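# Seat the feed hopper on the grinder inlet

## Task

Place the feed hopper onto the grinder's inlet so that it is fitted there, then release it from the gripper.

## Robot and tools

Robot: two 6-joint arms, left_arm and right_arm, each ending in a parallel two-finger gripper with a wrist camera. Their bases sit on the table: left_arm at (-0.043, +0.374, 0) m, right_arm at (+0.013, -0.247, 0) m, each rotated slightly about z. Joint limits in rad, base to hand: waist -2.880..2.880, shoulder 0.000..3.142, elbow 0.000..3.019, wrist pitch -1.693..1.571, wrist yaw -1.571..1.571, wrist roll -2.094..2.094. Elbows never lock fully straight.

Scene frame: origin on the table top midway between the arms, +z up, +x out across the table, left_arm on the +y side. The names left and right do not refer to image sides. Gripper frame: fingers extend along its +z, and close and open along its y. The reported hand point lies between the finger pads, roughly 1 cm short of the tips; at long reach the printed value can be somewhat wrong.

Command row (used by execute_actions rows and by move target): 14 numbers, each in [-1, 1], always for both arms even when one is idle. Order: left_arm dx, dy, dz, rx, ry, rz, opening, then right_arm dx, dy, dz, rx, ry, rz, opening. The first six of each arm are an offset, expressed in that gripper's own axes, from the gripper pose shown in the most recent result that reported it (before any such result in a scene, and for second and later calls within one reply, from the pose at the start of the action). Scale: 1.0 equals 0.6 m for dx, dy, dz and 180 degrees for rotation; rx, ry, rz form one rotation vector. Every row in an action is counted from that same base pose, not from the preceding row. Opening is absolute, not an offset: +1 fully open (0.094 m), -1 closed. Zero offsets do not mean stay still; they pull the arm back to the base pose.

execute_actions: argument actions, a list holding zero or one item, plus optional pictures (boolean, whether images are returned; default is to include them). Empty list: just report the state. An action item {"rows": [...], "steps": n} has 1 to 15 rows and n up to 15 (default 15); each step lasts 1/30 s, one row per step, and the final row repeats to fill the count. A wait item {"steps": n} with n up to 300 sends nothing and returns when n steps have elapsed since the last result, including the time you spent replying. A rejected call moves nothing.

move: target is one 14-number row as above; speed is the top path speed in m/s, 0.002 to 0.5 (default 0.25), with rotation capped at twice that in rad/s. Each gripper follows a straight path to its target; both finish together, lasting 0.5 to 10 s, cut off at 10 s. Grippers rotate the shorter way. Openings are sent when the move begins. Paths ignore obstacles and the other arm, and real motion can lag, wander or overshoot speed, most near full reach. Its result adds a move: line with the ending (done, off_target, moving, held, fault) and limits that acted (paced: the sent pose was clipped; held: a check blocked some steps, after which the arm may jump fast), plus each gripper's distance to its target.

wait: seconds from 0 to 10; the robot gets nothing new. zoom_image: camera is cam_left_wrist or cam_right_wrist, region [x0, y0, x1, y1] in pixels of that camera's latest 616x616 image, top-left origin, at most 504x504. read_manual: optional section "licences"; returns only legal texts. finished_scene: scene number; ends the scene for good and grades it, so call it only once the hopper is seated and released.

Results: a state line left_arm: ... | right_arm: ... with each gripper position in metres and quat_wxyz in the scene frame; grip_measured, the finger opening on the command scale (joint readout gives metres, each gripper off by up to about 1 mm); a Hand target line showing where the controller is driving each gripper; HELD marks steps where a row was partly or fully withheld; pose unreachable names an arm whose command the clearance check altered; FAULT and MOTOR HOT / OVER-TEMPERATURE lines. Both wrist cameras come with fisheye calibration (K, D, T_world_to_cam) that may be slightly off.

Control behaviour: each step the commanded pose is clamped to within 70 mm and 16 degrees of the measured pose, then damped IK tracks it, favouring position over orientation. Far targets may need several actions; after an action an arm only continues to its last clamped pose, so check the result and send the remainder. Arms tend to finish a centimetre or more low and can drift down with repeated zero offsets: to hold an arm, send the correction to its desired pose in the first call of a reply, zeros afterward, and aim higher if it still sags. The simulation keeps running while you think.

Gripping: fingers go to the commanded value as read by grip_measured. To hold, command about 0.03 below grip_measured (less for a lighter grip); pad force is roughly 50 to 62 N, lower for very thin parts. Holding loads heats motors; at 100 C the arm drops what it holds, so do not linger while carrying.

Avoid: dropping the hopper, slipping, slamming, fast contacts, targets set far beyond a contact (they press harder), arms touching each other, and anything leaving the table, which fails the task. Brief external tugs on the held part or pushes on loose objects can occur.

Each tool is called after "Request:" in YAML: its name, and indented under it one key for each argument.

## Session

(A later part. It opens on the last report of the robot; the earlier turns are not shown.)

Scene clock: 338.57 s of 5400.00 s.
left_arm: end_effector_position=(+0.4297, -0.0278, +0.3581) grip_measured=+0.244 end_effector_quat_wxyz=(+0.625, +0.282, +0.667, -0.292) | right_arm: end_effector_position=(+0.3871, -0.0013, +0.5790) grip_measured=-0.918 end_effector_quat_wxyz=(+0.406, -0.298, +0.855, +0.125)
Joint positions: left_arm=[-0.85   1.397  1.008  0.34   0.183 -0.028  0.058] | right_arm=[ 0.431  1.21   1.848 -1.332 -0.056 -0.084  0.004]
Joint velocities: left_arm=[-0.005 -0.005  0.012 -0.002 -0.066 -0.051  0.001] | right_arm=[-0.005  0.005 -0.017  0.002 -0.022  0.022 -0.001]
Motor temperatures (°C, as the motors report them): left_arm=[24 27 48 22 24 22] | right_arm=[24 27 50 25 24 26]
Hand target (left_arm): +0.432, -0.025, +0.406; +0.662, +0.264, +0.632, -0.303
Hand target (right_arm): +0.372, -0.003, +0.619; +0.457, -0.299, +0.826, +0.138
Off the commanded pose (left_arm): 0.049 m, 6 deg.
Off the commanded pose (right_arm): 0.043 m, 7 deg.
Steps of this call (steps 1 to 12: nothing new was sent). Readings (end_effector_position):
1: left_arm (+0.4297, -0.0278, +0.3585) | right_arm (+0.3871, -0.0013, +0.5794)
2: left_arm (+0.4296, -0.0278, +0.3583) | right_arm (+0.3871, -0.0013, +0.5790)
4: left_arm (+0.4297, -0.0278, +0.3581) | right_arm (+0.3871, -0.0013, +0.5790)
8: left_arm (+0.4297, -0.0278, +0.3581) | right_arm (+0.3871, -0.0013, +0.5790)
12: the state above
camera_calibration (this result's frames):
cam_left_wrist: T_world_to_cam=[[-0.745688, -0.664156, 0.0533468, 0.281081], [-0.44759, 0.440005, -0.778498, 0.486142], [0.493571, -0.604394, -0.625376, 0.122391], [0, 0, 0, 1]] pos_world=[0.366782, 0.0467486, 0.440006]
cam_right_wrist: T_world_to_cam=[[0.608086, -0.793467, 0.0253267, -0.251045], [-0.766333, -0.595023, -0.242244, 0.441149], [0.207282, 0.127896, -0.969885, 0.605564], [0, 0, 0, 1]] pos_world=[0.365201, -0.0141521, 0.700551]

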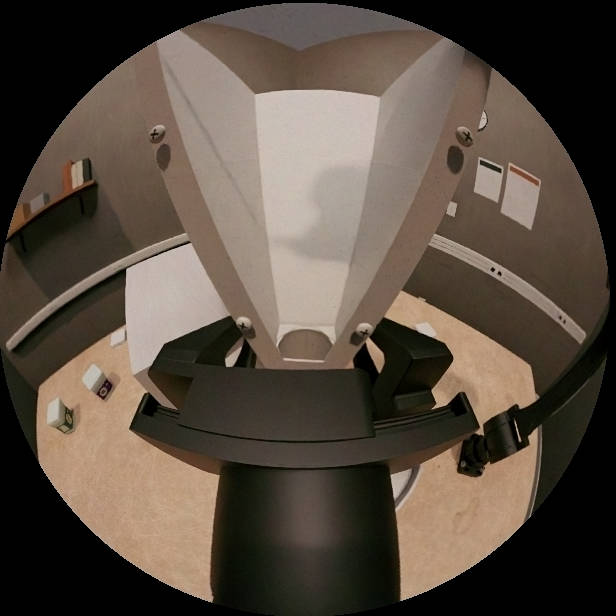

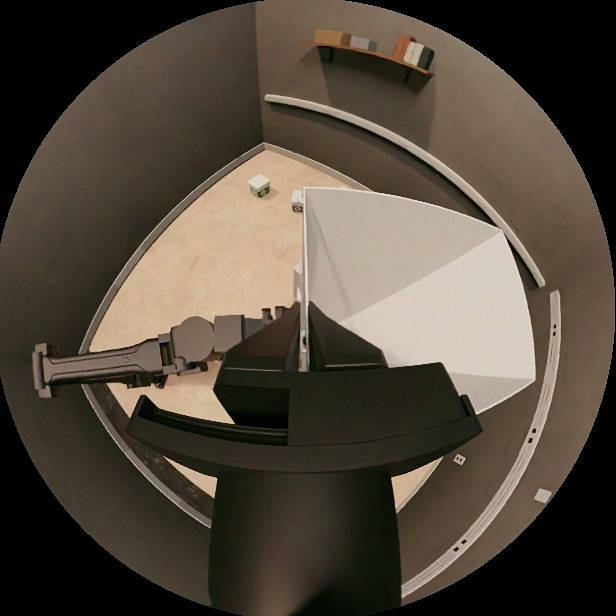

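Request:
execute_actions:
  actions:
    - {"rows":[[-0.075,0.004,0,0,-0.03,0,0.225,-0.036,0.012,-0.053,0,-0.035,0,-1],[-0.07,0.004,0,0,-0.03,0,0.225,-0.032,0.012,-0.05,0,-0.035,0,-1],[-0.065,0.004,0,0,-0.03,0,0.225,-0.028,0.012,-0.046,0,-0.035,0,-1],[-0.06,0.004,0,0,-0.03,0,0.225,-0.024,0.012,-0.043,0,-0.035,0,-1],[-0.055,0.004,0,0,-0.03,0,0.225,-0.02,0.012,-0.04,0,-0.035,0,-1],[-0.05,0.004,0,0,-0.03,0,0.225,-0.016,0.012,-0.036,0,-0.035,0,-1],[-0.044,0.004,0,0,-0.03,0,0.225,-0.012,0.012,-0.033,0,-0.035,0,-1]],"steps":15}
  pictures: false

Request:
execute_actions:
  actions:
    - {"steps":10}
  pictures: false

Scene clock: 340.73 s of 5400.00 s.
left_arm: end_effector_position=(+0.4270, -0.0281, +0.3434) grip_measured=+0.238 end_effector_quat_wxyz=(+0.622, +0.286, +0.666, -0.295) | right_arm: end_effector_position=(+0.3847, -0.0030, +0.5648) grip_measured=-0.919 end_effector_quat_wxyz=(+0.411, -0.291, +0.855, +0.129)
Joint positions: left_arm=[-0.85   1.409  0.98   0.376  0.194 -0.027  0.058] | right_arm=[ 0.431  1.172  1.766 -1.277 -0.054 -0.068  0.004]
Joint velocities: left_arm=[ 0.015 -0.005 -0.027 -0.012 -0.066  0.081  0.   ] | right_arm=[-0.034  0.005 -0.012  0.002 -0.037 -0.051 -0.   ]
Motor temperatures (°C, as the motors report them): left_arm=[24 28 47 22 24 22] | right_arm=[24 27 49 25 24 26]
Hand target (left_arm): +0.431, -0.025, +0.384; +0.655, +0.268, +0.637, -0.305
Hand target (right_arm): +0.373, -0.003, +0.596; +0.452, -0.292, +0.831, +0.141
Off the commanded pose (left_arm): 0.041 m, 6 deg.
Off the commanded pose (right_arm): 0.034 m, 6 deg.
Steps of this call (steps 1 to 50: nothing new was sent; steps 51 to 65: all 15 steps of this action). Readings (end_effector_position):
51: left_arm (+0.4294, -0.0281, +0.3581) | right_arm (+0.3872, -0.0012, +0.5788)
52: left_arm (+0.4290, -0.0284, +0.3579) | right_arm (+0.3872, -0.0012, +0.5783)
54: left_arm (+0.4284, -0.0283, +0.3554) | right_arm (+0.3866, -0.0016, +0.5762)
58: left_arm (+0.4269, -0.0278, +0.3440) | right_arm (+0.3855, -0.0023, +0.5650)
65: the state above

Scene clock: 341.07 s of 5400.00 s.
left_arm: end_effector_position=(+0.4270, -0.0281, +0.3434) grip_measured=+0.238 end_effector_quat_wxyz=(+0.622, +0.286, +0.666, -0.295) | right_arm: end_effector_position=(+0.3847, -0.0030, +0.5648) grip_measured=-0.919 end_effector_quat_wxyz=(+0.411, -0.291, +0.855, +0.129)
Joint positions: left_arm=[-0.85   1.409  0.98   0.376  0.194 -0.027  0.058] | right_arm=[ 0.431  1.172  1.766 -1.277 -0.054 -0.068  0.004]
Joint velocities: left_arm=[-0.005 -0.005  0.007 -0.012 -0.037 -0.051  0.001] | right_arm=[ 0.005 -0.015  0.007 -0.007  0.022 -0.022  0.   ]
Motor temperatures (°C, as the motors report them): left_arm=[24 28 47 22 24 22] | right_arm=[24 27 49 25 24 26]
Hand target (left_arm): +0.431, -0.025, +0.384; +0.655, +0.268, +0.637, -0.305
Hand target (right_arm): +0.373, -0.003, +0.596; +0.452, -0.292, +0.831, +0.141
Off the commanded pose (left_arm): 0.041 m, 6 deg.
Off the commanded pose (right_arm): 0.034 m, 6 deg.
Steps of this call (steps 1 to 10: nothing new was sent). Readings (end_effector_position):
1: left_arm (+0.4270, -0.0281, +0.3434) | right_arm (+0.3847, -0.0030, +0.5648)
2: left_arm (+0.4270, -0.0281, +0.3434) | right_arm (+0.3847, -0.0030, +0.5648)
4: left_arm (+0.4270, -0.0281, +0.3434) | right_arm (+0.3847, -0.0030, +0.5648)
8: left_arm (+0.4270, -0.0281, +0.3434) | right_arm (+0.3847, -0.0030, +0.5648)
10: the state above

Request:
execute_actions:
  actions:
    - {"rows":[[-0.04,0.004,0,0,-0.02,0,0.225,-0.01,0.012,-0.02,0,-0.02,0,-1],[-0.03,0.004,0,0,-0.02,0,0.225,-0.005,0.012,-0.015,0,-0.015,0,-1],[-0.03,0.004,0,0,-0.02,0,0.225,-0.005,0.012,-0.015,0,-0.015,0,-1],[-0.03,0.004,0,0,-0.02,0,0.225,-0.005,0.012,-0.015,0,-0.015,0,-1],[-0.03,0.0,0,0,-0.02,0,1,-0.005,0.012,-0.015,0,-0.015,0,-1]],"steps":15}
  pictures: false

Request:
execute_actions:
  actions:
    - {"rows":[[-0.03,0,-0.02,0,-0.02,0,1,0,0.008,-0.01,0,-0.008,0,-1],[-0.03,0,-0.04,0,-0.02,0,1,0,0.008,-0.01,0,-0.008,0,-1],[-0.03,0,-0.06,0,-0.01,0,1,0,0.008,-0.01,0,-0.008,0,-1],[-0.03,0,-0.08,0,0,0,1,0,0.008,-0.01,0,-0.008,0,-1],[-0.02,0,-0.1,0,0.01,0,1,0,0.008,-0.01,0,-0.008,0,-1],[-0.02,0,-0.12,0,0.03,0,1,0,0.008,-0.01,0,-0.008,0,-1],[-0.01,0,-0.14,0,0.05,0,1,0,0.008,-0.01,0,-0.008,0,-1],[0,0,-0.16,0,0.07,0,1,0,0.008,-0.01,0,-0.008,0,-1],[0,0,-0.17,0,0.09,0,1,0,0.008,-0.01,0,-0.008,0,-1],[0,0,-0.18,0,0.11,0,1,0,0.008,-0.01,0,-0.008,0,-1]],"steps":15}
  pictures: false

Request:
wait:
  seconds: 0.5

Request:
zoom_image:
  camera: "cam_left_wrist"
  region: [230,200,390,360]

Scene clock: 343.87 s of 5400.00 s.
left_arm: end_effector_position=(+0.4267, -0.0282, +0.3459) grip_measured=+1.000 end_effector_quat_wxyz=(+0.630, +0.285, +0.658, -0.298) | right_arm: end_effector_position=(+0.3809, -0.0081, +0.5631) grip_measured=-0.920 end_effector_quat_wxyz=(+0.414, -0.273, +0.858, +0.131)
Joint positions: left_arm=[-0.85   1.412  0.974  0.409  0.196 -0.027  0.094] | right_arm=[ 0.431  1.149  1.739 -1.262 -0.041 -0.035  0.004]
Joint velocities: left_arm=[ 0.005 -0.005 -0.012 -0.007  0.007  0.066  0.   ] | right_arm=[-0.015  0.005  0.017  0.007  0.007 -0.007 -0.   ]
Motor temperatures (°C, as the motors report them): left_arm=[24 28 47 22 24 22] | right_arm=[24 27 48 25 24 26]
Hand target (left_arm): +0.428, -0.028, +0.361; +0.643, +0.277, +0.647, -0.304
Hand target (right_arm): +0.376, -0.000, +0.572; +0.430, -0.288, +0.845, +0.136
Off the commanded pose (left_arm): 0.016 m, 2 deg.
Off the commanded pose (right_arm): 0.013 m, 3 deg.
Steps of this call (steps 1 to 69: nothing new was sent; steps 70 to 84: all 15 steps of this action). Readings (end_effector_position):
70: left_arm (+0.4266, -0.0283, +0.3425) | right_arm (+0.3852, -0.0028, +0.5633)
71: left_arm (+0.4264, -0.0284, +0.3422) | right_arm (+0.3847, -0.0031, +0.5637)
73: left_arm (+0.4258, -0.0289, +0.3420) | right_arm (+0.3823, -0.0051, +0.5634)
77: left_arm (+0.4266, -0.0282, +0.3451) | right_arm (+0.3806, -0.0080, +0.5630)
84: the state above

Scene clock: 344.37 s of 5400.00 s.
left_arm: end_effector_position=(+0.3399, +0.0592, +0.3362) grip_measured=+1.000 end_effector_quat_wxyz=(+0.510, +0.320, +0.755, -0.258) | right_arm: end_effector_position=(+0.3780, -0.0117, +0.5626) grip_measured=-0.921 end_effector_quat_wxyz=(+0.416, -0.262, +0.861, +0.132)
Joint positions: left_arm=[-0.798  1.054  0.867 -0.178  0.25   0.026  0.094] | right_arm=[ 0.431  1.135  1.724 -1.257 -0.033 -0.014  0.004]
Joint velocities: left_arm=[-0.015 -0.005  0.178 -0.427 -0.007  0.125  0.   ] | right_arm=[-0.005 -0.005 -0.007 -0.012  0.007 -0.095 -0.   ]
Motor temperatures (°C, as the motors report them): left_arm=[24 28 47 22 24 22] | right_arm=[24 27 48 25 24 26]
Hand target (left_arm): +0.354, +0.054, +0.347; +0.508, +0.331, +0.755, -0.247
Hand target (right_arm): +0.374, -0.007, +0.567; +0.425, -0.272, +0.853, +0.134
Off the commanded pose (left_arm): 0.021 m, 2 deg.
Off the commanded pose (right_arm): 0.007 m, 2 deg.
Steps of this call (steps 1 to 15: all 15 steps of this action). Readings (end_effector_position):
1: left_arm (+0.4262, -0.0278, +0.3464) | right_arm (+0.3812, -0.0084, +0.5627)
2: left_arm (+0.4241, -0.0266, +0.3465) | right_arm (+0.3810, -0.0089, +0.5626)
4: left_arm (+0.4137, -0.0198, +0.3421) | right_arm (+0.3797, -0.0106, +0.5626)
8: left_arm (+0.3798, +0.0108, +0.3278) | right_arm (+0.3779, -0.0117, +0.5625)
15: the state above

Scene clock: 344.87 s of 5400.00 s.
left_arm: end_effector_position=(+0.3451, +0.0557, +0.3157) grip_measured=+1.000 end_effector_quat_wxyz=(+0.487, +0.330, +0.770, -0.248) | right_arm: end_effector_position=(+0.3780, -0.0117, +0.5626) grip_measured=-0.921 end_effector_quat_wxyz=(+0.416, -0.262, +0.861, +0.132)
Joint positions: left_arm=[-0.798  1.094  0.876 -0.21   0.25   0.046  0.094] | right_arm=[ 0.431  1.135  1.724 -1.257 -0.033 -0.014  0.004]
Joint velocities: left_arm=[-0.005 -0.005 -0.007 -0.007 -0.11  -0.022  0.   ] | right_arm=[ 0.005  0.015 -0.002 -0.012  0.051 -0.051  0.   ]
Motor temperatures (°C, as the motors report them): left_arm=[24 28 47 22 24 22] | right_arm=[24 27 48 25 24 26]
Hand target (left_arm): +0.354, +0.054, +0.347; +0.508, +0.331, +0.755, -0.247
Hand target (right_arm): +0.374, -0.007, +0.567; +0.425, -0.272, +0.853, +0.134
Off the commanded pose (left_arm): 0.035 m, 3 deg.
Off the commanded pose (right_arm): 0.007 m, 2 deg.
Steps of this call (steps 1 to 15: nothing new was sent). Readings (end_effector_position):
1: left_arm (+0.3401, +0.0591, +0.3362) | right_arm (+0.3780, -0.0117, +0.5626)
2: left_arm (+0.3408, +0.0586, +0.3345) | right_arm (+0.3780, -0.0117, +0.5626)
4: left_arm (+0.3422, +0.0576, +0.3280) | right_arm (+0.3780, -0.0117, +0.5626)
8: left_arm (+0.3448, +0.0558, +0.3167) | right_arm (+0.3780, -0.0117, +0.5626)
15: the state above
camera_calibration (this result's frames):
cam_left_wrist: T_world_to_cam=[[-0.749189, -0.657717, 0.0782547, 0.268711], [-0.599551, 0.623186, -0.502173, 0.333543], [0.281521, -0.42314, -0.861219, 0.325613], [0, 0, 0, 1]] pos_world=[0.309625, 0.106656, 0.426893]
cam_right_wrist: T_world_to_cam=[[0.557607, -0.829995, -0.0135215, -0.212806], [-0.801846, -0.534339, -0.267442, 0.452266], [0.21475, 0.159969, -0.963479, 0.586765], [0, 0, 0, 1]] pos_world=[0.355302, -0.0288291, 0.683413]

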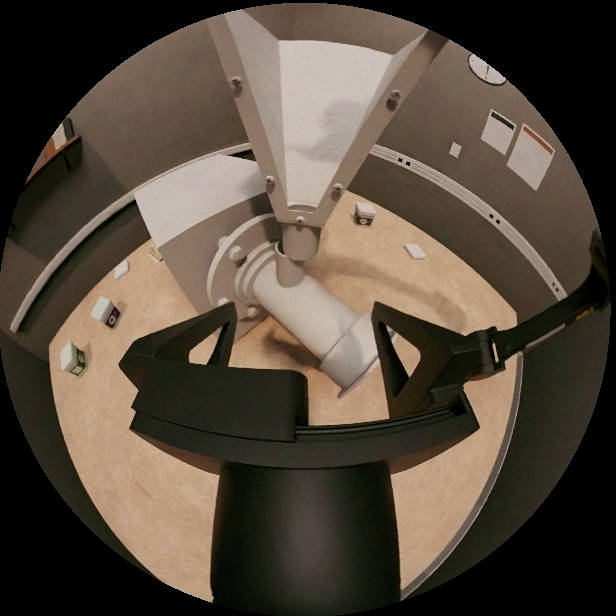

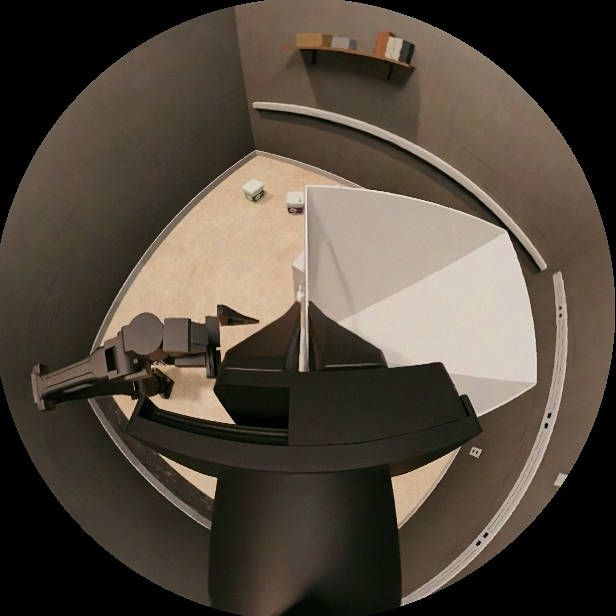

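Region (230, 200, 390, 360) of cam_left_wrist's 616x616 image, scaled by 3.150, with more detail than that image has.

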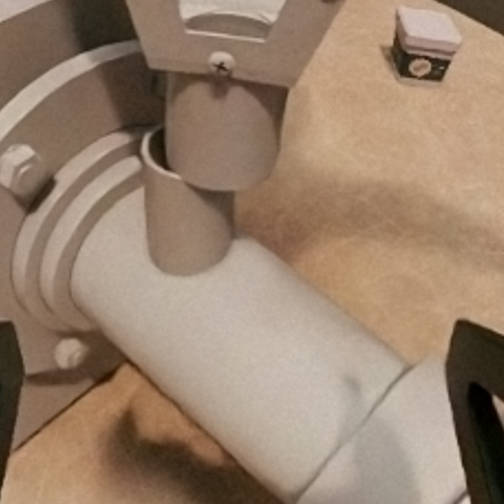

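Request:
execute_actions:
  actions:
    - {"rows":[[-0.05,0.008,0.02,0,-0.04,0.015,1,-0.004,0.01,-0.003,-0.004,-0.005,-0.006,-1],[-0.05,0.008,0.035,0,-0.065,0.015,1,-0.004,0.01,-0.003,-0.004,-0.005,-0.006,-1],[-0.05,0.008,0.05,0,-0.065,0.015,1,-0.004,0.01,-0.003,-0.004,-0.005,-0.006,-1]],"steps":15}
  pictures: false

Request:
wait:
  seconds: 0.4

Scene clock: 347.97 s of 5400.00 s.
left_arm: end_effector_position=(+0.3770, +0.0333, +0.3190) grip_measured=+1.000 end_effector_quat_wxyz=(+0.556, +0.323, +0.719, -0.262) | right_arm: end_effector_position=(+0.3780, -0.0117, +0.5626) grip_measured=-0.921 end_effector_quat_wxyz=(+0.416, -0.262, +0.861, +0.132)
Joint positions: left_arm=[-0.798  1.196  0.854  0.088  0.252  0.047  0.094] | right_arm=[ 0.431  1.135  1.724 -1.257 -0.033 -0.014  0.004]
Joint velocities: left_arm=[ 0.005 -0.005  0.002  0.061  0.022 -0.037  0.   ] | right_arm=[-0.015 -0.005 -0.032  0.002  0.007  0.037 -0.   ]
Motor temperatures (°C, as the motors report them): left_arm=[24 28 47 22 24 22] | right_arm=[24 27 47 25 24 26]
Hand target (left_arm): +0.376, +0.030, +0.331; +0.569, +0.320, +0.708, -0.268
Hand target (right_arm): +0.375, -0.007, +0.565; +0.422, -0.272, +0.854, +0.136
Off the commanded pose (left_arm): 0.012 m, 2 deg.
Off the commanded pose (right_arm): 0.007 m, 2 deg.
Steps of this call (steps 1 to 78: nothing new was sent; steps 79 to 93: all 15 steps of this action). Readings (end_effector_position):
79: left_arm (+0.3466, +0.0543, +0.3186) | right_arm (+0.3780, -0.0117, +0.5626)
80: left_arm (+0.3508, +0.0513, +0.3245) | right_arm (+0.3780, -0.0117, +0.5626)
82: left_arm (+0.3617, +0.0438, +0.3374) | right_arm (+0.3780, -0.0117, +0.5626)
86: left_arm (+0.3750, +0.0347, +0.3305) | right_arm (+0.3780, -0.0117, +0.5626)
93: the state above

Scene clock: 348.37 s of 5400.00 s.
left_arm: end_effector_position=(+0.3771, +0.0332, +0.3193) grip_measured=+1.000 end_effector_quat_wxyz=(+0.557, +0.323, +0.719, -0.262) | right_arm: end_effector_position=(+0.3780, -0.0117, +0.5626) grip_measured=-0.921 end_effector_quat_wxyz=(+0.416, -0.262, +0.861, +0.132)
Joint positions: left_arm=[-0.798  1.196  0.854  0.09   0.252  0.047  0.094] | right_arm=[ 0.431  1.135  1.724 -1.257 -0.033 -0.014  0.004]
Joint velocities: left_arm=[-0.015 -0.015 -0.007 -0.017  0.066  0.007  0.   ] | right_arm=[-0.005 -0.005 -0.002  0.017 -0.037  0.022  0.   ]
Motor temperatures (°C, as the motors report them): left_arm=[24 28 46 22 24 22] | right_arm=[24 27 47 25 24 26]
Hand target (left_arm): +0.376, +0.030, +0.331; +0.569, +0.320, +0.708, -0.268
Hand target (right_arm): +0.375, -0.007, +0.565; +0.422, -0.272, +0.854, +0.136
Off the commanded pose (left_arm): 0.012 m, 2 deg.
Off the commanded pose (right_arm): 0.007 m, 2 deg.
Steps of this call (steps 1 to 12: nothing new was sent). Readings (end_effector_position):
1: left_arm (+0.3771, +0.0332, +0.3193) | right_arm (+0.3780, -0.0117, +0.5626)
2: left_arm (+0.3771, +0.0332, +0.3193) | right_arm (+0.3780, -0.0117, +0.5626)
4: left_arm (+0.3771, +0.0332, +0.3193) | right_arm (+0.3780, -0.0117, +0.5626)
8: left_arm (+0.3771, +0.0332, +0.3193) | right_arm (+0.3780, -0.0117, +0.5626)
12: the state above
camera_calibration (this result's frames):
cam_left_wrist: T_world_to_cam=[[-0.758991, -0.650225, 0.0337719, 0.295277], [-0.514843, 0.567594, -0.642474, 0.383293], [0.398584, -0.505019, -0.765563, 0.238296], [0, 0, 0, 1]] pos_world=[0.326467, 0.0947854, 0.418715]
cam_right_wrist: T_world_to_cam=[[0.557607, -0.829995, -0.0135215, -0.212806], [-0.801846, -0.534339, -0.267442, 0.452266], [0.21475, 0.159969, -0.963479, 0.586765], [0, 0, 0, 1]] pos_world=[0.355302, -0.0288291, 0.683413]

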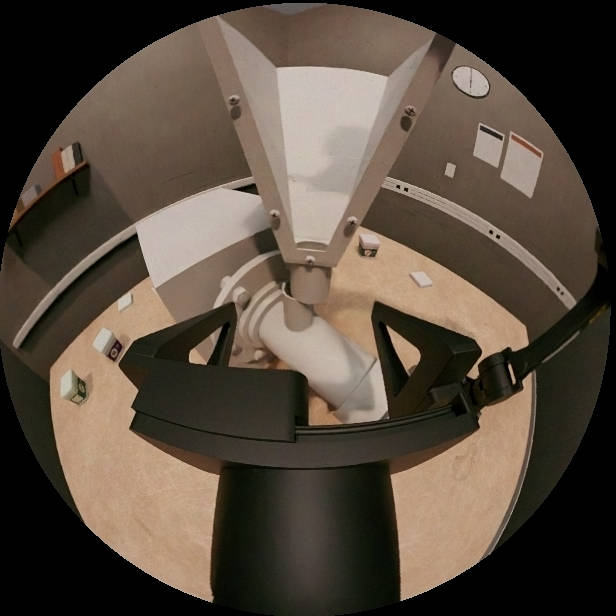

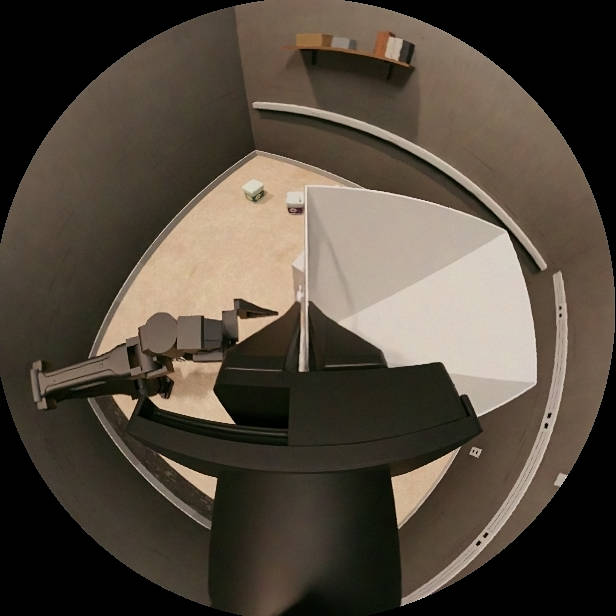

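Request:
execute_actions:
  actions:
    - {"rows":[[-0.015,0,0.015,0,-0.01,0,0.5,-0.004,0.01,-0.003,-0.004,-0.005,-0.006,-1],[-0.013,0,0.03,0,-0.01,0,0.5,-0.004,0.01,-0.003,-0.004,-0.005,-0.006,-1],[-0.01,0,0.045,0,-0.01,0,0.5,-0.004,0.01,-0.003,-0.004,-0.005,-0.006,-1],[-0.007,0,0.06,0,-0.01,0,0.5,-0.004,0.01,-0.003,-0.004,-0.005,-0.006,-1],[-0.005,0,0.073,0,-0.01,0,0.5,-0.004,0.01,-0.003,-0.004,-0.005,-0.006,-1]],"steps":15}
  pictures: false

Request:
wait:
  seconds: 0.4

Scene clock: 350.77 s of 5400.00 s.
left_arm: end_effector_position=(+0.3970, +0.0133, +0.2652) grip_measured=+0.502 end_effector_quat_wxyz=(+0.534, +0.327, +0.737, -0.254) | right_arm: end_effector_position=(+0.3780, -0.0117, +0.5626) grip_measured=-0.921 end_effector_quat_wxyz=(+0.416, -0.262, +0.861, +0.132)
Joint positions: left_arm=[-0.813  1.332  0.857  0.16   0.233  0.047  0.071] | right_arm=[ 0.431  1.135  1.724 -1.257 -0.033 -0.014  0.004]
Joint velocities: left_arm=[-0.005 -0.083 -0.007  0.002 -0.007  0.051 -0.   ] | right_arm=[-0.005  0.005  0.007  0.002  0.051 -0.037  0.   ]
Motor temperatures (°C, as the motors report them): left_arm=[24 28 46 22 24 22] | right_arm=[24 27 46 25 24 26]
Hand target (left_arm): +0.403, +0.003, +0.313; +0.568, +0.319, +0.710, -0.267
Hand target (right_arm): +0.375, -0.007, +0.565; +0.422, -0.272, +0.854, +0.136
Off the commanded pose (left_arm): 0.049 m, 5 deg.
Off the commanded pose (right_arm): 0.007 m, 2 deg.
Steps of this call (steps 1 to 57: nothing new was sent; steps 58 to 72: all 15 steps of this action). Readings (end_effector_position):
58: left_arm (+0.3774, +0.0330, +0.3195) | right_arm (+0.3780, -0.0117, +0.5626)
59: left_arm (+0.3787, +0.0326, +0.3193) | right_arm (+0.3780, -0.0117, +0.5626)
61: left_arm (+0.3838, +0.0300, +0.3151) | right_arm (+0.3780, -0.0117, +0.5626)
65: left_arm (+0.3944, +0.0178, +0.2830) | right_arm (+0.3780, -0.0117, +0.5626)
72: the state above

Scene clock: 351.17 s of 5400.00 s.
left_arm: end_effector_position=(+0.3964, +0.0137, +0.2679) grip_measured=+0.502 end_effector_quat_wxyz=(+0.536, +0.326, +0.736, -0.255) | right_arm: end_effector_position=(+0.3780, -0.0117, +0.5626) grip_measured=-0.921 end_effector_quat_wxyz=(+0.416, -0.262, +0.861, +0.132)
Joint positions: left_arm=[-0.813  1.327  0.857  0.16   0.233  0.047  0.071] | right_arm=[ 0.431  1.135  1.724 -1.257 -0.033 -0.014  0.004]
Joint velocities: left_arm=[ 0.005 -0.015 -0.002 -0.007 -0.037 -0.022 -0.001] | right_arm=[ 0.005  0.005  0.007  0.022 -0.051 -0.007 -0.001]
Motor temperatures (°C, as the motors report them): left_arm=[24 28 46 22 24 22] | right_arm=[24 27 46 25 24 25]
Hand target (left_arm): +0.403, +0.002, +0.312; +0.568, +0.319, +0.710, -0.267
Hand target (right_arm): +0.375, -0.007, +0.565; +0.422, -0.272, +0.854, +0.136
Off the commanded pose (left_arm): 0.047 m, 5 deg.
Off the commanded pose (right_arm): 0.007 m, 2 deg.
Steps of this call (steps 1 to 12: nothing new was sent). Readings (end_effector_position):
1: left_arm (+0.3968, +0.0134, +0.2660) | right_arm (+0.3780, -0.0117, +0.5626)
2: left_arm (+0.3966, +0.0135, +0.2669) | right_arm (+0.3780, -0.0117, +0.5626)
4: left_arm (+0.3964, +0.0137, +0.2679) | right_arm (+0.3780, -0.0117, +0.5626)
8: left_arm (+0.3964, +0.0137, +0.2679) | right_arm (+0.3780, -0.0117, +0.5626)
12: the state above
camera_calibration (this result's frames):
cam_left_wrist: T_world_to_cam=[[-0.754601, -0.654808, 0.0424711, 0.294999], [-0.544218, 0.588368, -0.598038, 0.370715], [0.366611, -0.474394, -0.800342, 0.202919], [0, 0, 0, 1]] pos_world=[0.349963, 0.0713145, 0.371577]
cam_right_wrist: T_world_to_cam=[[0.557607, -0.829995, -0.0135215, -0.212806], [-0.801846, -0.534339, -0.267442, 0.452266], [0.21475, 0.159969, -0.963479, 0.586765], [0, 0, 0, 1]] pos_world=[0.355302, -0.0288291, 0.683413]

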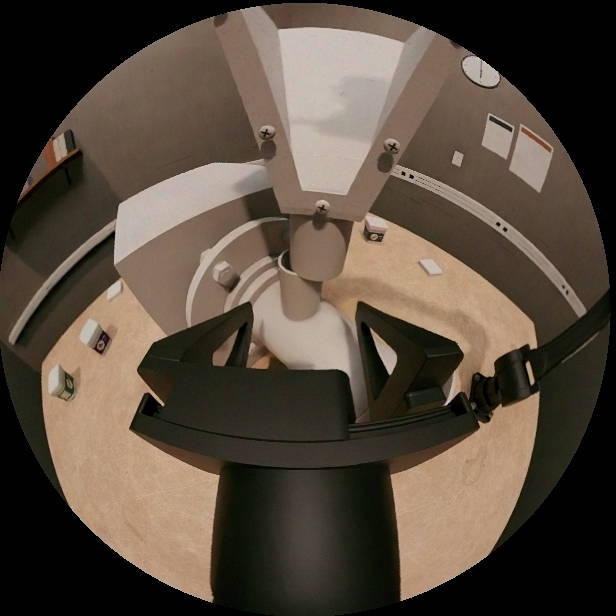

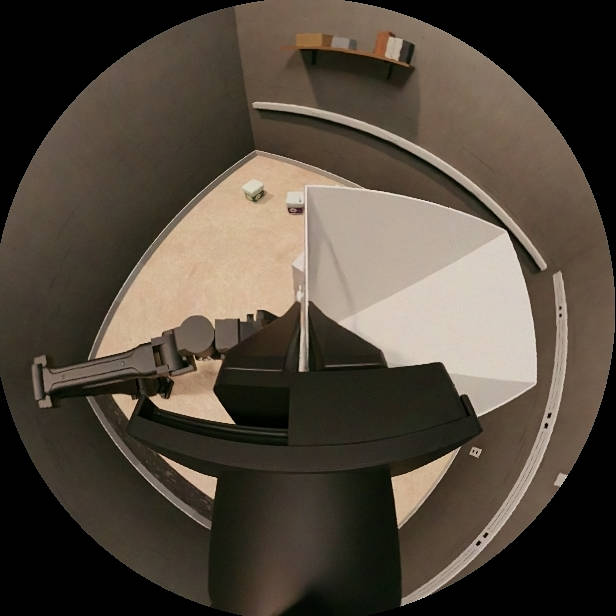

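Request:
execute_actions:
  actions:
    - {"rows":[[-0.12,-0.005,-0.01,0,-0.035,0,0.5,-0.004,0.01,-0.003,-0.004,-0.005,-0.006,-1]],"steps":15}
  pictures: false

Request:
execute_actions:
  actions:
    - {"steps":8}
  pictures: false

Scene clock: 352.83 s of 5400.00 s.
left_arm: end_effector_position=(+0.3981, +0.0127, +0.3036) grip_measured=+0.502 end_effector_quat_wxyz=(+0.558, +0.318, +0.720, -0.263) | right_arm: end_effector_position=(+0.3780, -0.0117, +0.5626) grip_measured=-0.921 end_effector_quat_wxyz=(+0.416, -0.262, +0.861, +0.132)
Joint positions: left_arm=[-0.813  1.294  0.89   0.155  0.231  0.034  0.071] | right_arm=[ 0.431  1.135  1.724 -1.257 -0.033 -0.014  0.004]
Joint velocities: left_arm=[-0.015 -0.005  0.012 -0.002 -0.022  0.007 -0.001] | right_arm=[-0.005 -0.024 -0.017  0.012 -0.022 -0.007 -0.001]
Motor temperatures (°C, as the motors report them): left_arm=[24 28 46 22 24 22] | right_arm=[24 27 45 25 24 25]
Hand target (left_arm): +0.404, +0.003, +0.338; +0.576, +0.312, +0.705, -0.272
Hand target (right_arm): +0.375, -0.007, +0.565; +0.422, -0.272, +0.854, +0.136
Off the commanded pose (left_arm): 0.038 m, 3 deg.
Off the commanded pose (right_arm): 0.007 m, 2 deg.
Steps of this call (steps 1 to 35: nothing new was sent; steps 36 to 50: all 15 steps of this action). Readings (end_effector_position):
36: left_arm (+0.3963, +0.0138, +0.2691) | right_arm (+0.3780, -0.0117, +0.5626)
37: left_arm (+0.3960, +0.0140, +0.2705) | right_arm (+0.3780, -0.0117, +0.5626)
39: left_arm (+0.3956, +0.0143, +0.2779) | right_arm (+0.3780, -0.0117, +0.5626)
43: left_arm (+0.3965, +0.0137, +0.2961) | right_arm (+0.3780, -0.0117, +0.5626)
50: the state above

Scene clock: 353.10 s of 5400.00 s.
left_arm: end_effector_position=(+0.3981, +0.0127, +0.3036) grip_measured=+0.502 end_effector_quat_wxyz=(+0.558, +0.318, +0.720, -0.263) | right_arm: end_effector_position=(+0.3780, -0.0117, +0.5626) grip_measured=-0.921 end_effector_quat_wxyz=(+0.416, -0.262, +0.861, +0.132)
Joint positions: left_arm=[-0.813  1.294  0.89   0.155  0.231  0.034  0.071] | right_arm=[ 0.431  1.135  1.724 -1.257 -0.033 -0.014  0.004]
Joint velocities: left_arm=[-0.005 -0.005 -0.022  0.007 -0.007 -0.037 -0.   ] | right_arm=[-0.015 -0.005 -0.002 -0.017 -0.051  0.007 -0.   ]
Motor temperatures (°C, as the motors report them): left_arm=[24 28 46 22 24 22] | right_arm=[24 27 45 25 24 25]
Hand target (left_arm): +0.404, +0.003, +0.338; +0.576, +0.312, +0.705, -0.272
Hand target (right_arm): +0.375, -0.007, +0.565; +0.422, -0.272, +0.854, +0.136
Off the commanded pose (left_arm): 0.038 m, 3 deg.
Off the commanded pose (right_arm): 0.007 m, 2 deg.
Steps of this call (steps 1 to 8: nothing new was sent). Readings (end_effector_position):
1: left_arm (+0.3981, +0.0127, +0.3036) | right_arm (+0.3780, -0.0117, +0.5626)
2: left_arm (+0.3981, +0.0127, +0.3036) | right_arm (+0.3780, -0.0117, +0.5626)
4: left_arm (+0.3981, +0.0127, +0.3036) | right_arm (+0.3780, -0.0117, +0.5626)
8: the state above

Request:
execute_actions:
  actions:
    - {"rows":[[-0.062,-0.006,0.015,0,-0.018,0,0.5,-0.004,0.01,-0.003,-0.004,-0.005,-0.006,-1],[-0.064,-0.008,0.025,0,-0.018,0,0.5,-0.004,0.01,-0.003,-0.004,-0.005,-0.006,-1],[-0.065,-0.01,0.035,0,-0.018,0,0.5,-0.004,0.01,-0.003,-0.004,-0.005,-0.006,-1],[-0.066,-0.011,0.047,0,-0.018,0,0.5,-0.004,0.01,-0.003,-0.004,-0.005,-0.006,-1]],"steps":15}
  pictures: false

Request:
wait:
  seconds: 0.3

Scene clock: 354.83 s of 5400.00 s.
left_arm: end_effector_position=(+0.4083, -0.0045, +0.2960) grip_measured=+0.502 end_effector_quat_wxyz=(+0.552, +0.318, +0.726, -0.259) | right_arm: end_effector_position=(+0.3780, -0.0117, +0.5626) grip_measured=-0.921 end_effector_quat_wxyz=(+0.416, -0.262, +0.861, +0.132)
Joint positions: left_arm=[-0.833  1.35   0.93   0.155  0.207  0.029  0.071] | right_arm=[ 0.431  1.135  1.724 -1.257 -0.033 -0.014  0.004]
Joint velocities: left_arm=[-0.005 -0.005 -0.002  0.007 -0.037 -0.007  0.002] | right_arm=[ 0.005 -0.005 -0.012 -0.022 -0.066 -0.007  0.   ]
Motor temperatures (°C, as the motors report them): left_arm=[24 28 46 22 24 22] | right_arm=[24 27 45 25 24 25]
Hand target (left_arm): +0.416, -0.016, +0.336; +0.578, +0.310, +0.704, -0.271
Hand target (right_arm): +0.375, -0.007, +0.565; +0.422, -0.272, +0.854, +0.136
Off the commanded pose (left_arm): 0.043 m, 4 deg.
Off the commanded pose (right_arm): 0.007 m, 2 deg.
Steps of this call (steps 1 to 37: nothing new was sent; steps 38 to 52: all 15 steps of this action). Readings (end_effector_position):
38: left_arm (+0.3985, +0.0130, +0.3035) | right_arm (+0.3780, -0.0117, +0.5626)
39: left_arm (+0.3991, +0.0132, +0.3033) | right_arm (+0.3780, -0.0117, +0.5626)
41: left_arm (+0.4017, +0.0107, +0.3033) | right_arm (+0.3780, -0.0117, +0.5626)
45: left_arm (+0.4073, -0.0019, +0.3009) | right_arm (+0.3780, -0.0117, +0.5626)
52: the state above

Scene clock: 355.13 s of 5400.00 s.
left_arm: end_effector_position=(+0.4083, -0.0045, +0.2960) grip_measured=+0.502 end_effector_quat_wxyz=(+0.552, +0.318, +0.726, -0.259) | right_arm: end_effector_position=(+0.3780, -0.0117, +0.5626) grip_measured=-0.921 end_effector_quat_wxyz=(+0.416, -0.262, +0.861, +0.132)
Joint positions: left_arm=[-0.833  1.35   0.93   0.155  0.207  0.029  0.071] | right_arm=[ 0.431  1.135  1.724 -1.257 -0.033 -0.014  0.004]
Joint velocities: left_arm=[ 0.005 -0.005 -0.012 -0.012 -0.066  0.066  0.   ] | right_arm=[-0.005  0.015 -0.017 -0.022  0.037 -0.007 -0.   ]
Motor temperatures (°C, as the motors report them): left_arm=[24 28 46 22 24 22] | right_arm=[24 27 45 25 24 25]
Hand target (left_arm): +0.416, -0.016, +0.336; +0.578, +0.310, +0.704, -0.271
Hand target (right_arm): +0.375, -0.007, +0.565; +0.422, -0.272, +0.854, +0.136
Off the commanded pose (left_arm): 0.043 m, 4 deg.
Off the commanded pose (right_arm): 0.007 m, 2 deg.
Steps of this call (steps 1 to 9: nothing new was sent). Readings (end_effector_position):
1: left_arm (+0.4083, -0.0045, +0.2960) | right_arm (+0.3780, -0.0117, +0.5626)
2: left_arm (+0.4083, -0.0045, +0.2960) | right_arm (+0.3780, -0.0117, +0.5626)
4: left_arm (+0.4083, -0.0045, +0.2960) | right_arm (+0.3780, -0.0117, +0.5626)
8: left_arm (+0.4083, -0.0045, +0.2960) | right_arm (+0.3780, -0.0117, +0.5626)
9: the state above
camera_calibration (this result's frames):
cam_left_wrist: T_world_to_cam=[[-0.749893, -0.660173, 0.0428003, 0.288803], [-0.532316, 0.563714, -0.631559, 0.409647], [0.392811, -0.496385, -0.774146, 0.193857], [0, 0, 0, 1]] pos_world=[0.358483, 0.0559639, 0.396429]
cam_right_wrist: T_world_to_cam=[[0.557607, -0.829995, -0.0135215, -0.212806], [-0.801846, -0.534339, -0.267442, 0.452266], [0.21475, 0.159969, -0.963479, 0.586765], [0, 0, 0, 1]] pos_world=[0.355302, -0.0288291, 0.683413]

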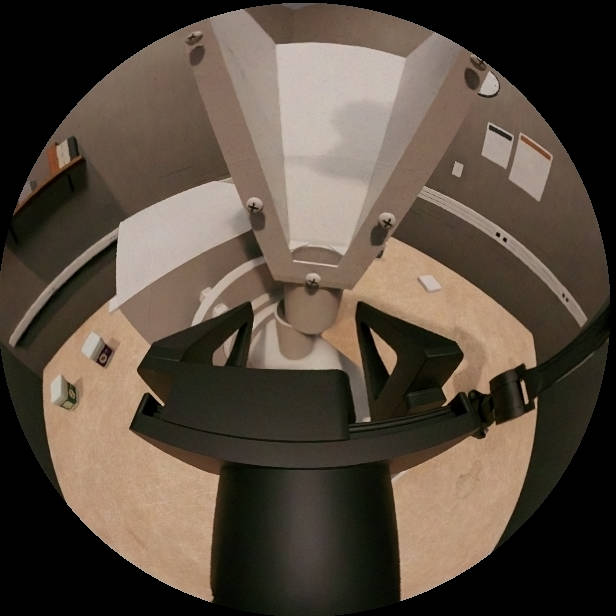

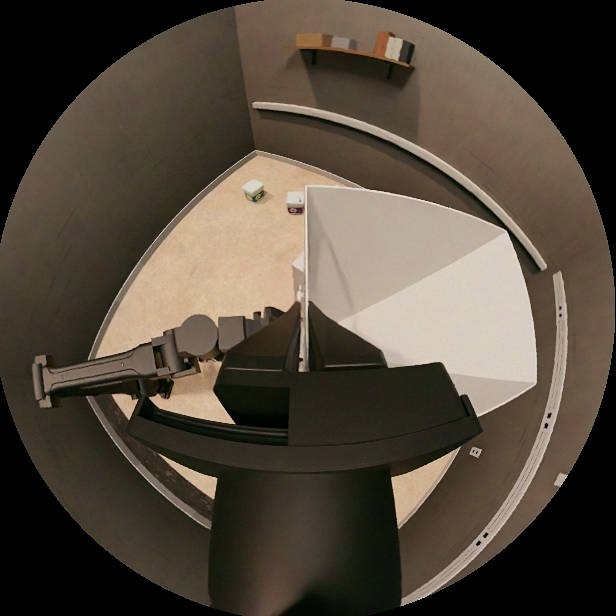

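Request:
execute_actions:
  actions:
    - {"rows":[[-0.066,-0.002,0.017,0,-0.02,0,0.5,-0.004,0.01,-0.003,-0.004,-0.005,-0.006,-1],[-0.066,-0.002,0.017,0,-0.02,0,0.5,-0.004,0.01,-0.003,-0.004,-0.005,-0.006,-1],[-0.066,-0.002,0.017,0,-0.02,0,0.4,-0.004,0.01,-0.003,-0.004,-0.005,-0.006,-1],[-0.066,-0.002,0.017,0,-0.02,0,0.3,-0.004,0.01,-0.003,-0.004,-0.005,-0.006,-1],[-0.066,-0.002,0.017,0,-0.02,0,0.2,-0.004,0.01,-0.003,-0.004,-0.005,-0.006,-1],[-0.066,-0.002,0.017,0,-0.02,0,0.1,-0.004,0.01,-0.003,-0.004,-0.005,-0.006,-1],[-0.066,-0.002,0.017,0,-0.02,0,0.0,-0.004,0.01,-0.003,-0.004,-0.005,-0.006,-1],[-0.066,-0.002,0.017,0,-0.02,0,-0.05,-0.004,0.01,-0.003,-0.004,-0.005,-0.006,-1],[-0.066,-0.002,0.017,0,-0.02,0,-0.1,-0.004,0.01,-0.003,-0.004,-0.005,-0.006,-1],[-0.066,-0.002,0.017,0,-0.02,0,-0.15,-0.004,0.01,-0.003,-0.004,-0.005,-0.006,-1],[-0.066,-0.002,0.017,0,-0.02,0,-0.2,-0.004,0.01,-0.003,-0.004,-0.005,-0.006,-1],[-0.066,-0.002,0.017,0,-0.02,0,-0.26,-0.004,0.01,-0.003,-0.004,-0.005,-0.006,-1]],"steps":15}
  pictures: false

Request:
wait:
  seconds: 0.4

Request:
zoom_image:
  camera: "cam_left_wrist"
  region: [240,250,370,380]

Scene clock: 358.53 s of 5400.00 s.
left_arm: end_effector_position=(+0.4051, -0.0087, +0.2951) grip_measured=-0.254 end_effector_quat_wxyz=(+0.550, +0.321, +0.725, -0.262) | right_arm: end_effector_position=(+0.3780, -0.0117, +0.5626) grip_measured=-0.921 end_effector_quat_wxyz=(+0.416, -0.262, +0.861, +0.132)
Joint positions: left_arm=[-0.842  1.351  0.93   0.155  0.207  0.028  0.035] | right_arm=[ 0.431  1.135  1.724 -1.257 -0.033 -0.013  0.004]
Joint velocities: left_arm=[-0.005 -0.005 -0.007  0.007 -0.022  0.037 -0.001] | right_arm=[-0.024  0.015  0.012 -0.007 -0.007  0.022 -0.   ]
Motor temperatures (°C, as the motors report them): left_arm=[24 28 47 22 24 22] | right_arm=[24 27 44 25 23 25]
Hand target (left_arm): +0.419, -0.017, +0.332; +0.575, +0.310, +0.708, -0.269
Hand target (right_arm): +0.375, -0.007, +0.565; +0.422, -0.272, +0.854, +0.136
Off the commanded pose (left_arm): 0.041 m, 4 deg.
Off the commanded pose (right_arm): 0.007 m, 2 deg.
Steps of this call (steps 1 to 87: nothing new was sent; steps 88 to 102: all 15 steps of this action). Readings (end_effector_position):
88: left_arm (+0.4085, -0.0043, +0.2960) | right_arm (+0.3780, -0.0117, +0.5626)
89: left_arm (+0.4086, -0.0043, +0.2960) | right_arm (+0.3780, -0.0117, +0.5626)
91: left_arm (+0.4088, -0.0042, +0.2955) | right_arm (+0.3780, -0.0117, +0.5626)
95: left_arm (+0.4085, -0.0047, +0.2951) | right_arm (+0.3780, -0.0117, +0.5626)
102: the state above

Scene clock: 358.93 s of 5400.00 s.
left_arm: end_effector_position=(+0.4051, -0.0087, +0.2951) grip_measured=-0.254 end_effector_quat_wxyz=(+0.550, +0.321, +0.725, -0.262) | right_arm: end_effector_position=(+0.3780, -0.0117, +0.5626) grip_measured=-0.921 end_effector_quat_wxyz=(+0.416, -0.262, +0.861, +0.132)
Joint positions: left_arm=[-0.842  1.351  0.93   0.155  0.207  0.028  0.035] | right_arm=[ 0.431  1.135  1.724 -1.257 -0.033 -0.013  0.004]
Joint velocities: left_arm=[-0.015 -0.005 -0.012  0.002  0.051 -0.037  0.   ] | right_arm=[-0.034  0.005 -0.007  0.002  0.022 -0.037  0.   ]
Motor temperatures (°C, as the motors report them): left_arm=[24 28 47 22 24 22] | right_arm=[24 27 44 25 23 25]
Hand target (left_arm): +0.419, -0.017, +0.332; +0.575, +0.310, +0.708, -0.269
Hand target (right_arm): +0.375, -0.007, +0.565; +0.422, -0.272, +0.854, +0.136
Off the commanded pose (left_arm): 0.041 m, 4 deg.
Off the commanded pose (right_arm): 0.007 m, 2 deg.
Steps of this call (steps 1 to 12: nothing new was sent). Readings (end_effector_position):
1: left_arm (+0.4051, -0.0087, +0.2951) | right_arm (+0.3780, -0.0117, +0.5626)
2: left_arm (+0.4051, -0.0087, +0.2951) | right_arm (+0.3780, -0.0117, +0.5626)
4: left_arm (+0.4051, -0.0087, +0.2951) | right_arm (+0.3780, -0.0117, +0.5626)
8: left_arm (+0.4051, -0.0087, +0.2951) | right_arm (+0.3780, -0.0117, +0.5626)
12: the state above
camera_calibration (this result's frames):
cam_left_wrist: T_world_to_cam=[[-0.755927, -0.653172, 0.0440515, 0.285786], [-0.528239, 0.568825, -0.630398, 0.407788], [0.386701, -0.499805, -0.775021, 0.195095], [0, 0, 0, 1]] pos_world=[0.356, 0.0522169, 0.395682]
cam_right_wrist: T_world_to_cam=[[0.55721, -0.830251, -0.0141207, -0.212322], [-0.802189, -0.533828, -0.267433, 0.452397], [0.214498, 0.160344, -0.963473, 0.586861], [0, 0, 0, 1]] pos_world=[0.355335, -0.0288781, 0.683413]

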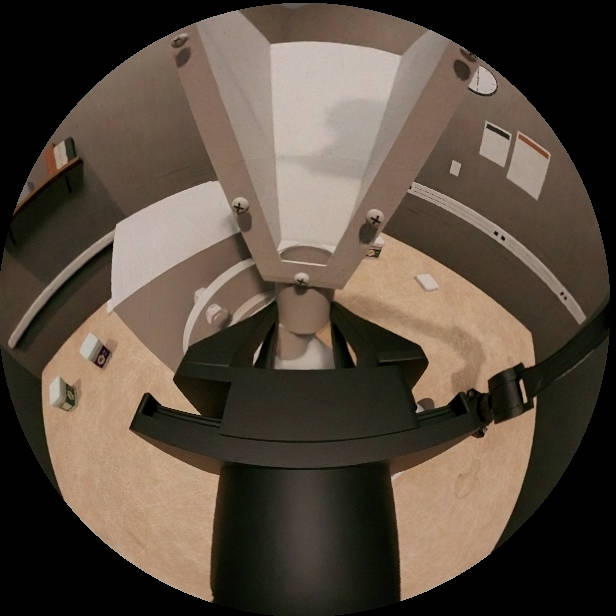

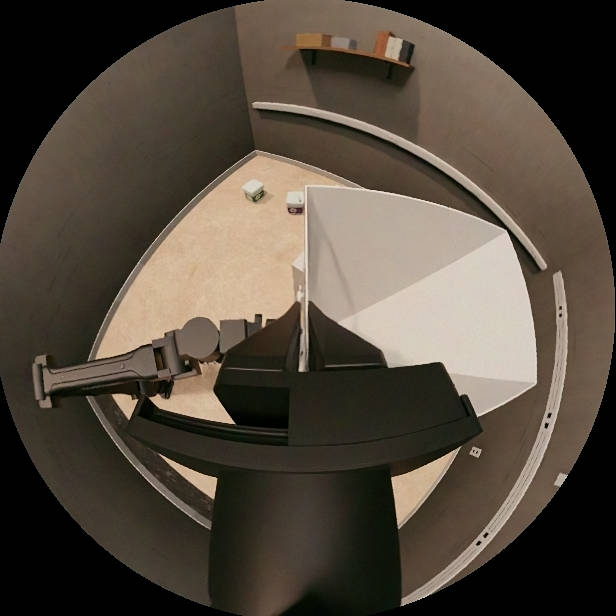

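Region (240, 250, 370, 380) of cam_left_wrist's 616x616 image, scaled by 3.877, with more detail than that image has.

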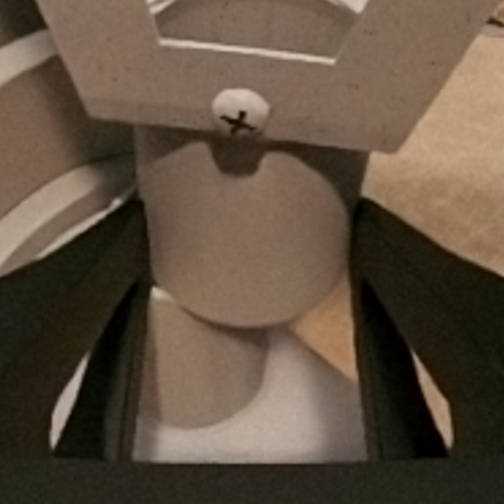

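Request:
execute_actions:
  actions:
    - {"rows":[[-0.06,0.008,0.01,0,-0.02,0,0.35,-0.004,0.01,-0.003,-0.004,-0.005,-0.006,-1],[-0.06,0.008,0.01,0,-0.02,0,0.35,-0.004,0.01,-0.003,-0.004,-0.005,-0.006,-1],[-0.06,0.008,0.01,0,-0.02,0,0.35,-0.004,0.01,-0.003,-0.004,-0.005,-0.006,-1],[-0.06,0.012,0.015,0,-0.02,0,0.35,-0.004,0.01,-0.003,-0.004,-0.005,-0.006,-1],[-0.056,0.015,0.022,0,-0.02,0,0.35,-0.004,0.01,-0.003,-0.004,-0.005,-0.006,-1],[-0.051,0.017,0.033,0,-0.02,0,0.35,-0.004,0.01,-0.003,-0.004,-0.005,-0.006,-1]],"steps":15}
  pictures: false

Request:
wait:
  seconds: 0.3

Request:
zoom_image:
  camera: "cam_left_wrist"
  region: [230,230,380,380]

Scene clock: 360.87 s of 5400.00 s.
left_arm: end_effector_position=(+0.4124, -0.0160, +0.2777) grip_measured=+0.348 end_effector_quat_wxyz=(+0.540, +0.325, +0.730, -0.264) | right_arm: end_effector_position=(+0.3780, -0.0117, +0.5626) grip_measured=-0.921 end_effector_quat_wxyz=(+0.416, -0.262, +0.861, +0.132)
Joint positions: left_arm=[-0.842  1.398  0.94   0.171  0.217  0.028  0.063] | right_arm=[ 0.431  1.135  1.724 -1.257 -0.033 -0.013  0.004]
Joint velocities: left_arm=[-0.005  0.005 -0.007  0.017 -0.022 -0.007 -0.001] | right_arm=[ 0.005 -0.005 -0.042  0.012 -0.007  0.037  0.   ]
Motor temperatures (°C, as the motors report them): left_arm=[24 28 47 22 24 22] | right_arm=[24 27 44 25 23 25]
Hand target (left_arm): +0.429, -0.019, +0.320; +0.573, +0.313, +0.707, -0.272
Hand target (right_arm): +0.375, -0.007, +0.565; +0.422, -0.272, +0.854, +0.136
Off the commanded pose (left_arm): 0.046 m, 5 deg.
Off the commanded pose (right_arm): 0.007 m, 2 deg.
Steps of this call (steps 1 to 43: nothing new was sent; steps 44 to 58: all 15 steps of this action). Readings (end_effector_position):
44: left_arm (+0.4048, -0.0090, +0.2951) | right_arm (+0.3780, -0.0117, +0.5626)
45: left_arm (+0.4047, -0.0090, +0.2952) | right_arm (+0.3780, -0.0117, +0.5626)
47: left_arm (+0.4044, -0.0094, +0.2947) | right_arm (+0.3780, -0.0117, +0.5626)
51: left_arm (+0.4083, -0.0129, +0.2909) | right_arm (+0.3780, -0.0117, +0.5626)
58: the state above

Scene clock: 361.17 s of 5400.00 s.
left_arm: end_effector_position=(+0.4125, -0.0160, +0.2778) grip_measured=+0.348 end_effector_quat_wxyz=(+0.541, +0.325, +0.730, -0.264) | right_arm: end_effector_position=(+0.3780, -0.0117, +0.5626) grip_measured=-0.921 end_effector_quat_wxyz=(+0.416, -0.262, +0.861, +0.132)
Joint positions: left_arm=[-0.842  1.398  0.94   0.171  0.217  0.028  0.063] | right_arm=[ 0.431  1.135  1.724 -1.257 -0.033 -0.013  0.004]
Joint velocities: left_arm=[ 0.005 -0.015 -0.007  0.007 -0.007 -0.051 -0.   ] | right_arm=[ 0.005 -0.005 -0.017 -0.002  0.007 -0.022  0.   ]
Motor temperatures (°C, as the motors report them): left_arm=[24 28 47 22 24 22] | right_arm=[24 27 44 25 23 25]
Hand target (left_arm): +0.429, -0.019, +0.320; +0.573, +0.313, +0.707, -0.272
Hand target (right_arm): +0.375, -0.007, +0.565; +0.422, -0.272, +0.854, +0.136
Off the commanded pose (left_arm): 0.046 m, 5 deg.
Off the commanded pose (right_arm): 0.007 m, 2 deg.
Steps of this call (steps 1 to 9: nothing new was sent). Readings (end_effector_position):
1: left_arm (+0.4124, -0.0160, +0.2777) | right_arm (+0.3780, -0.0117, +0.5626)
2: left_arm (+0.4125, -0.0160, +0.2778) | right_arm (+0.3780, -0.0117, +0.5626)
4: left_arm (+0.4125, -0.0160, +0.2778) | right_arm (+0.3780, -0.0117, +0.5626)
8: left_arm (+0.4125, -0.0160, +0.2778) | right_arm (+0.3780, -0.0117, +0.5626)
9: the state above
camera_calibration (this result's frames):
cam_left_wrist: T_world_to_cam=[[-0.760758, -0.647017, 0.0511496, 0.287486], [-0.534772, 0.580219, -0.6143, 0.403324], [0.367784, -0.494687, -0.787413, 0.186471], [0, 0, 0, 1]] pos_world=[0.365812, 0.0442367, 0.379887]
cam_right_wrist: T_world_to_cam=[[0.55721, -0.830251, -0.0141207, -0.212322], [-0.802189, -0.533828, -0.267433, 0.452397], [0.214498, 0.160344, -0.963473, 0.586861], [0, 0, 0, 1]] pos_world=[0.355335, -0.0288781, 0.683413]

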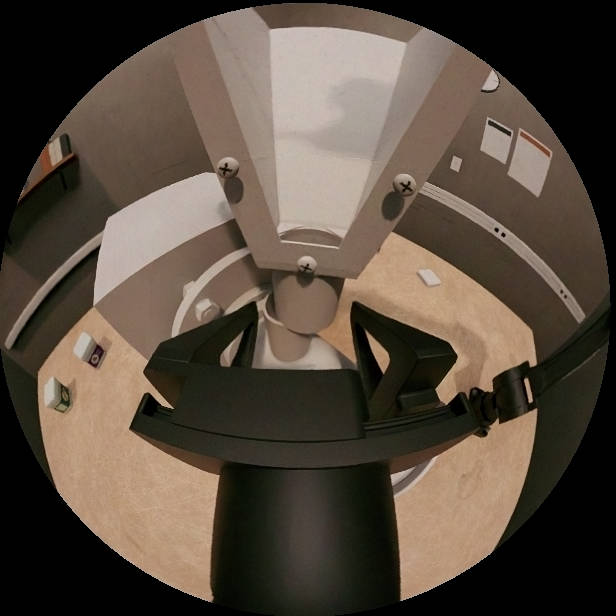

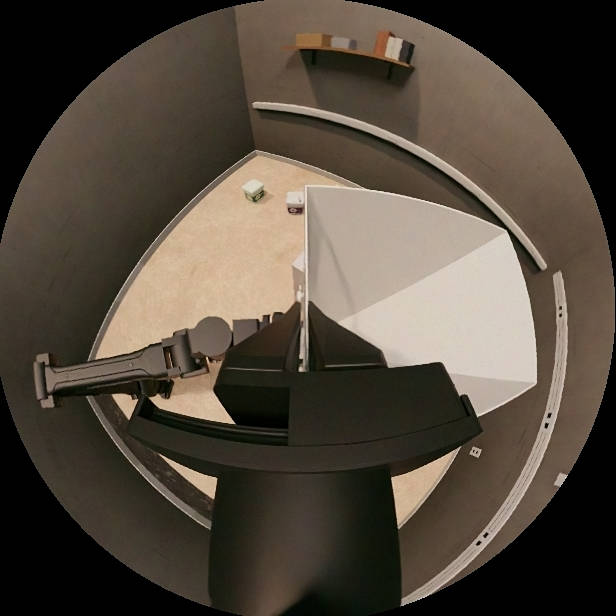

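Region (230, 230, 380, 380) of cam_left_wrist's 616x616 image, scaled by 3.360, with more detail than that image has.

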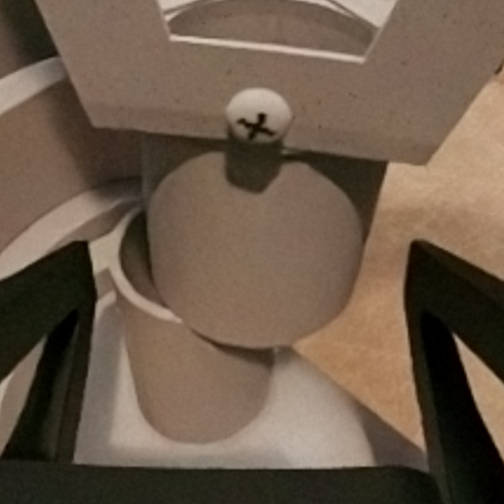

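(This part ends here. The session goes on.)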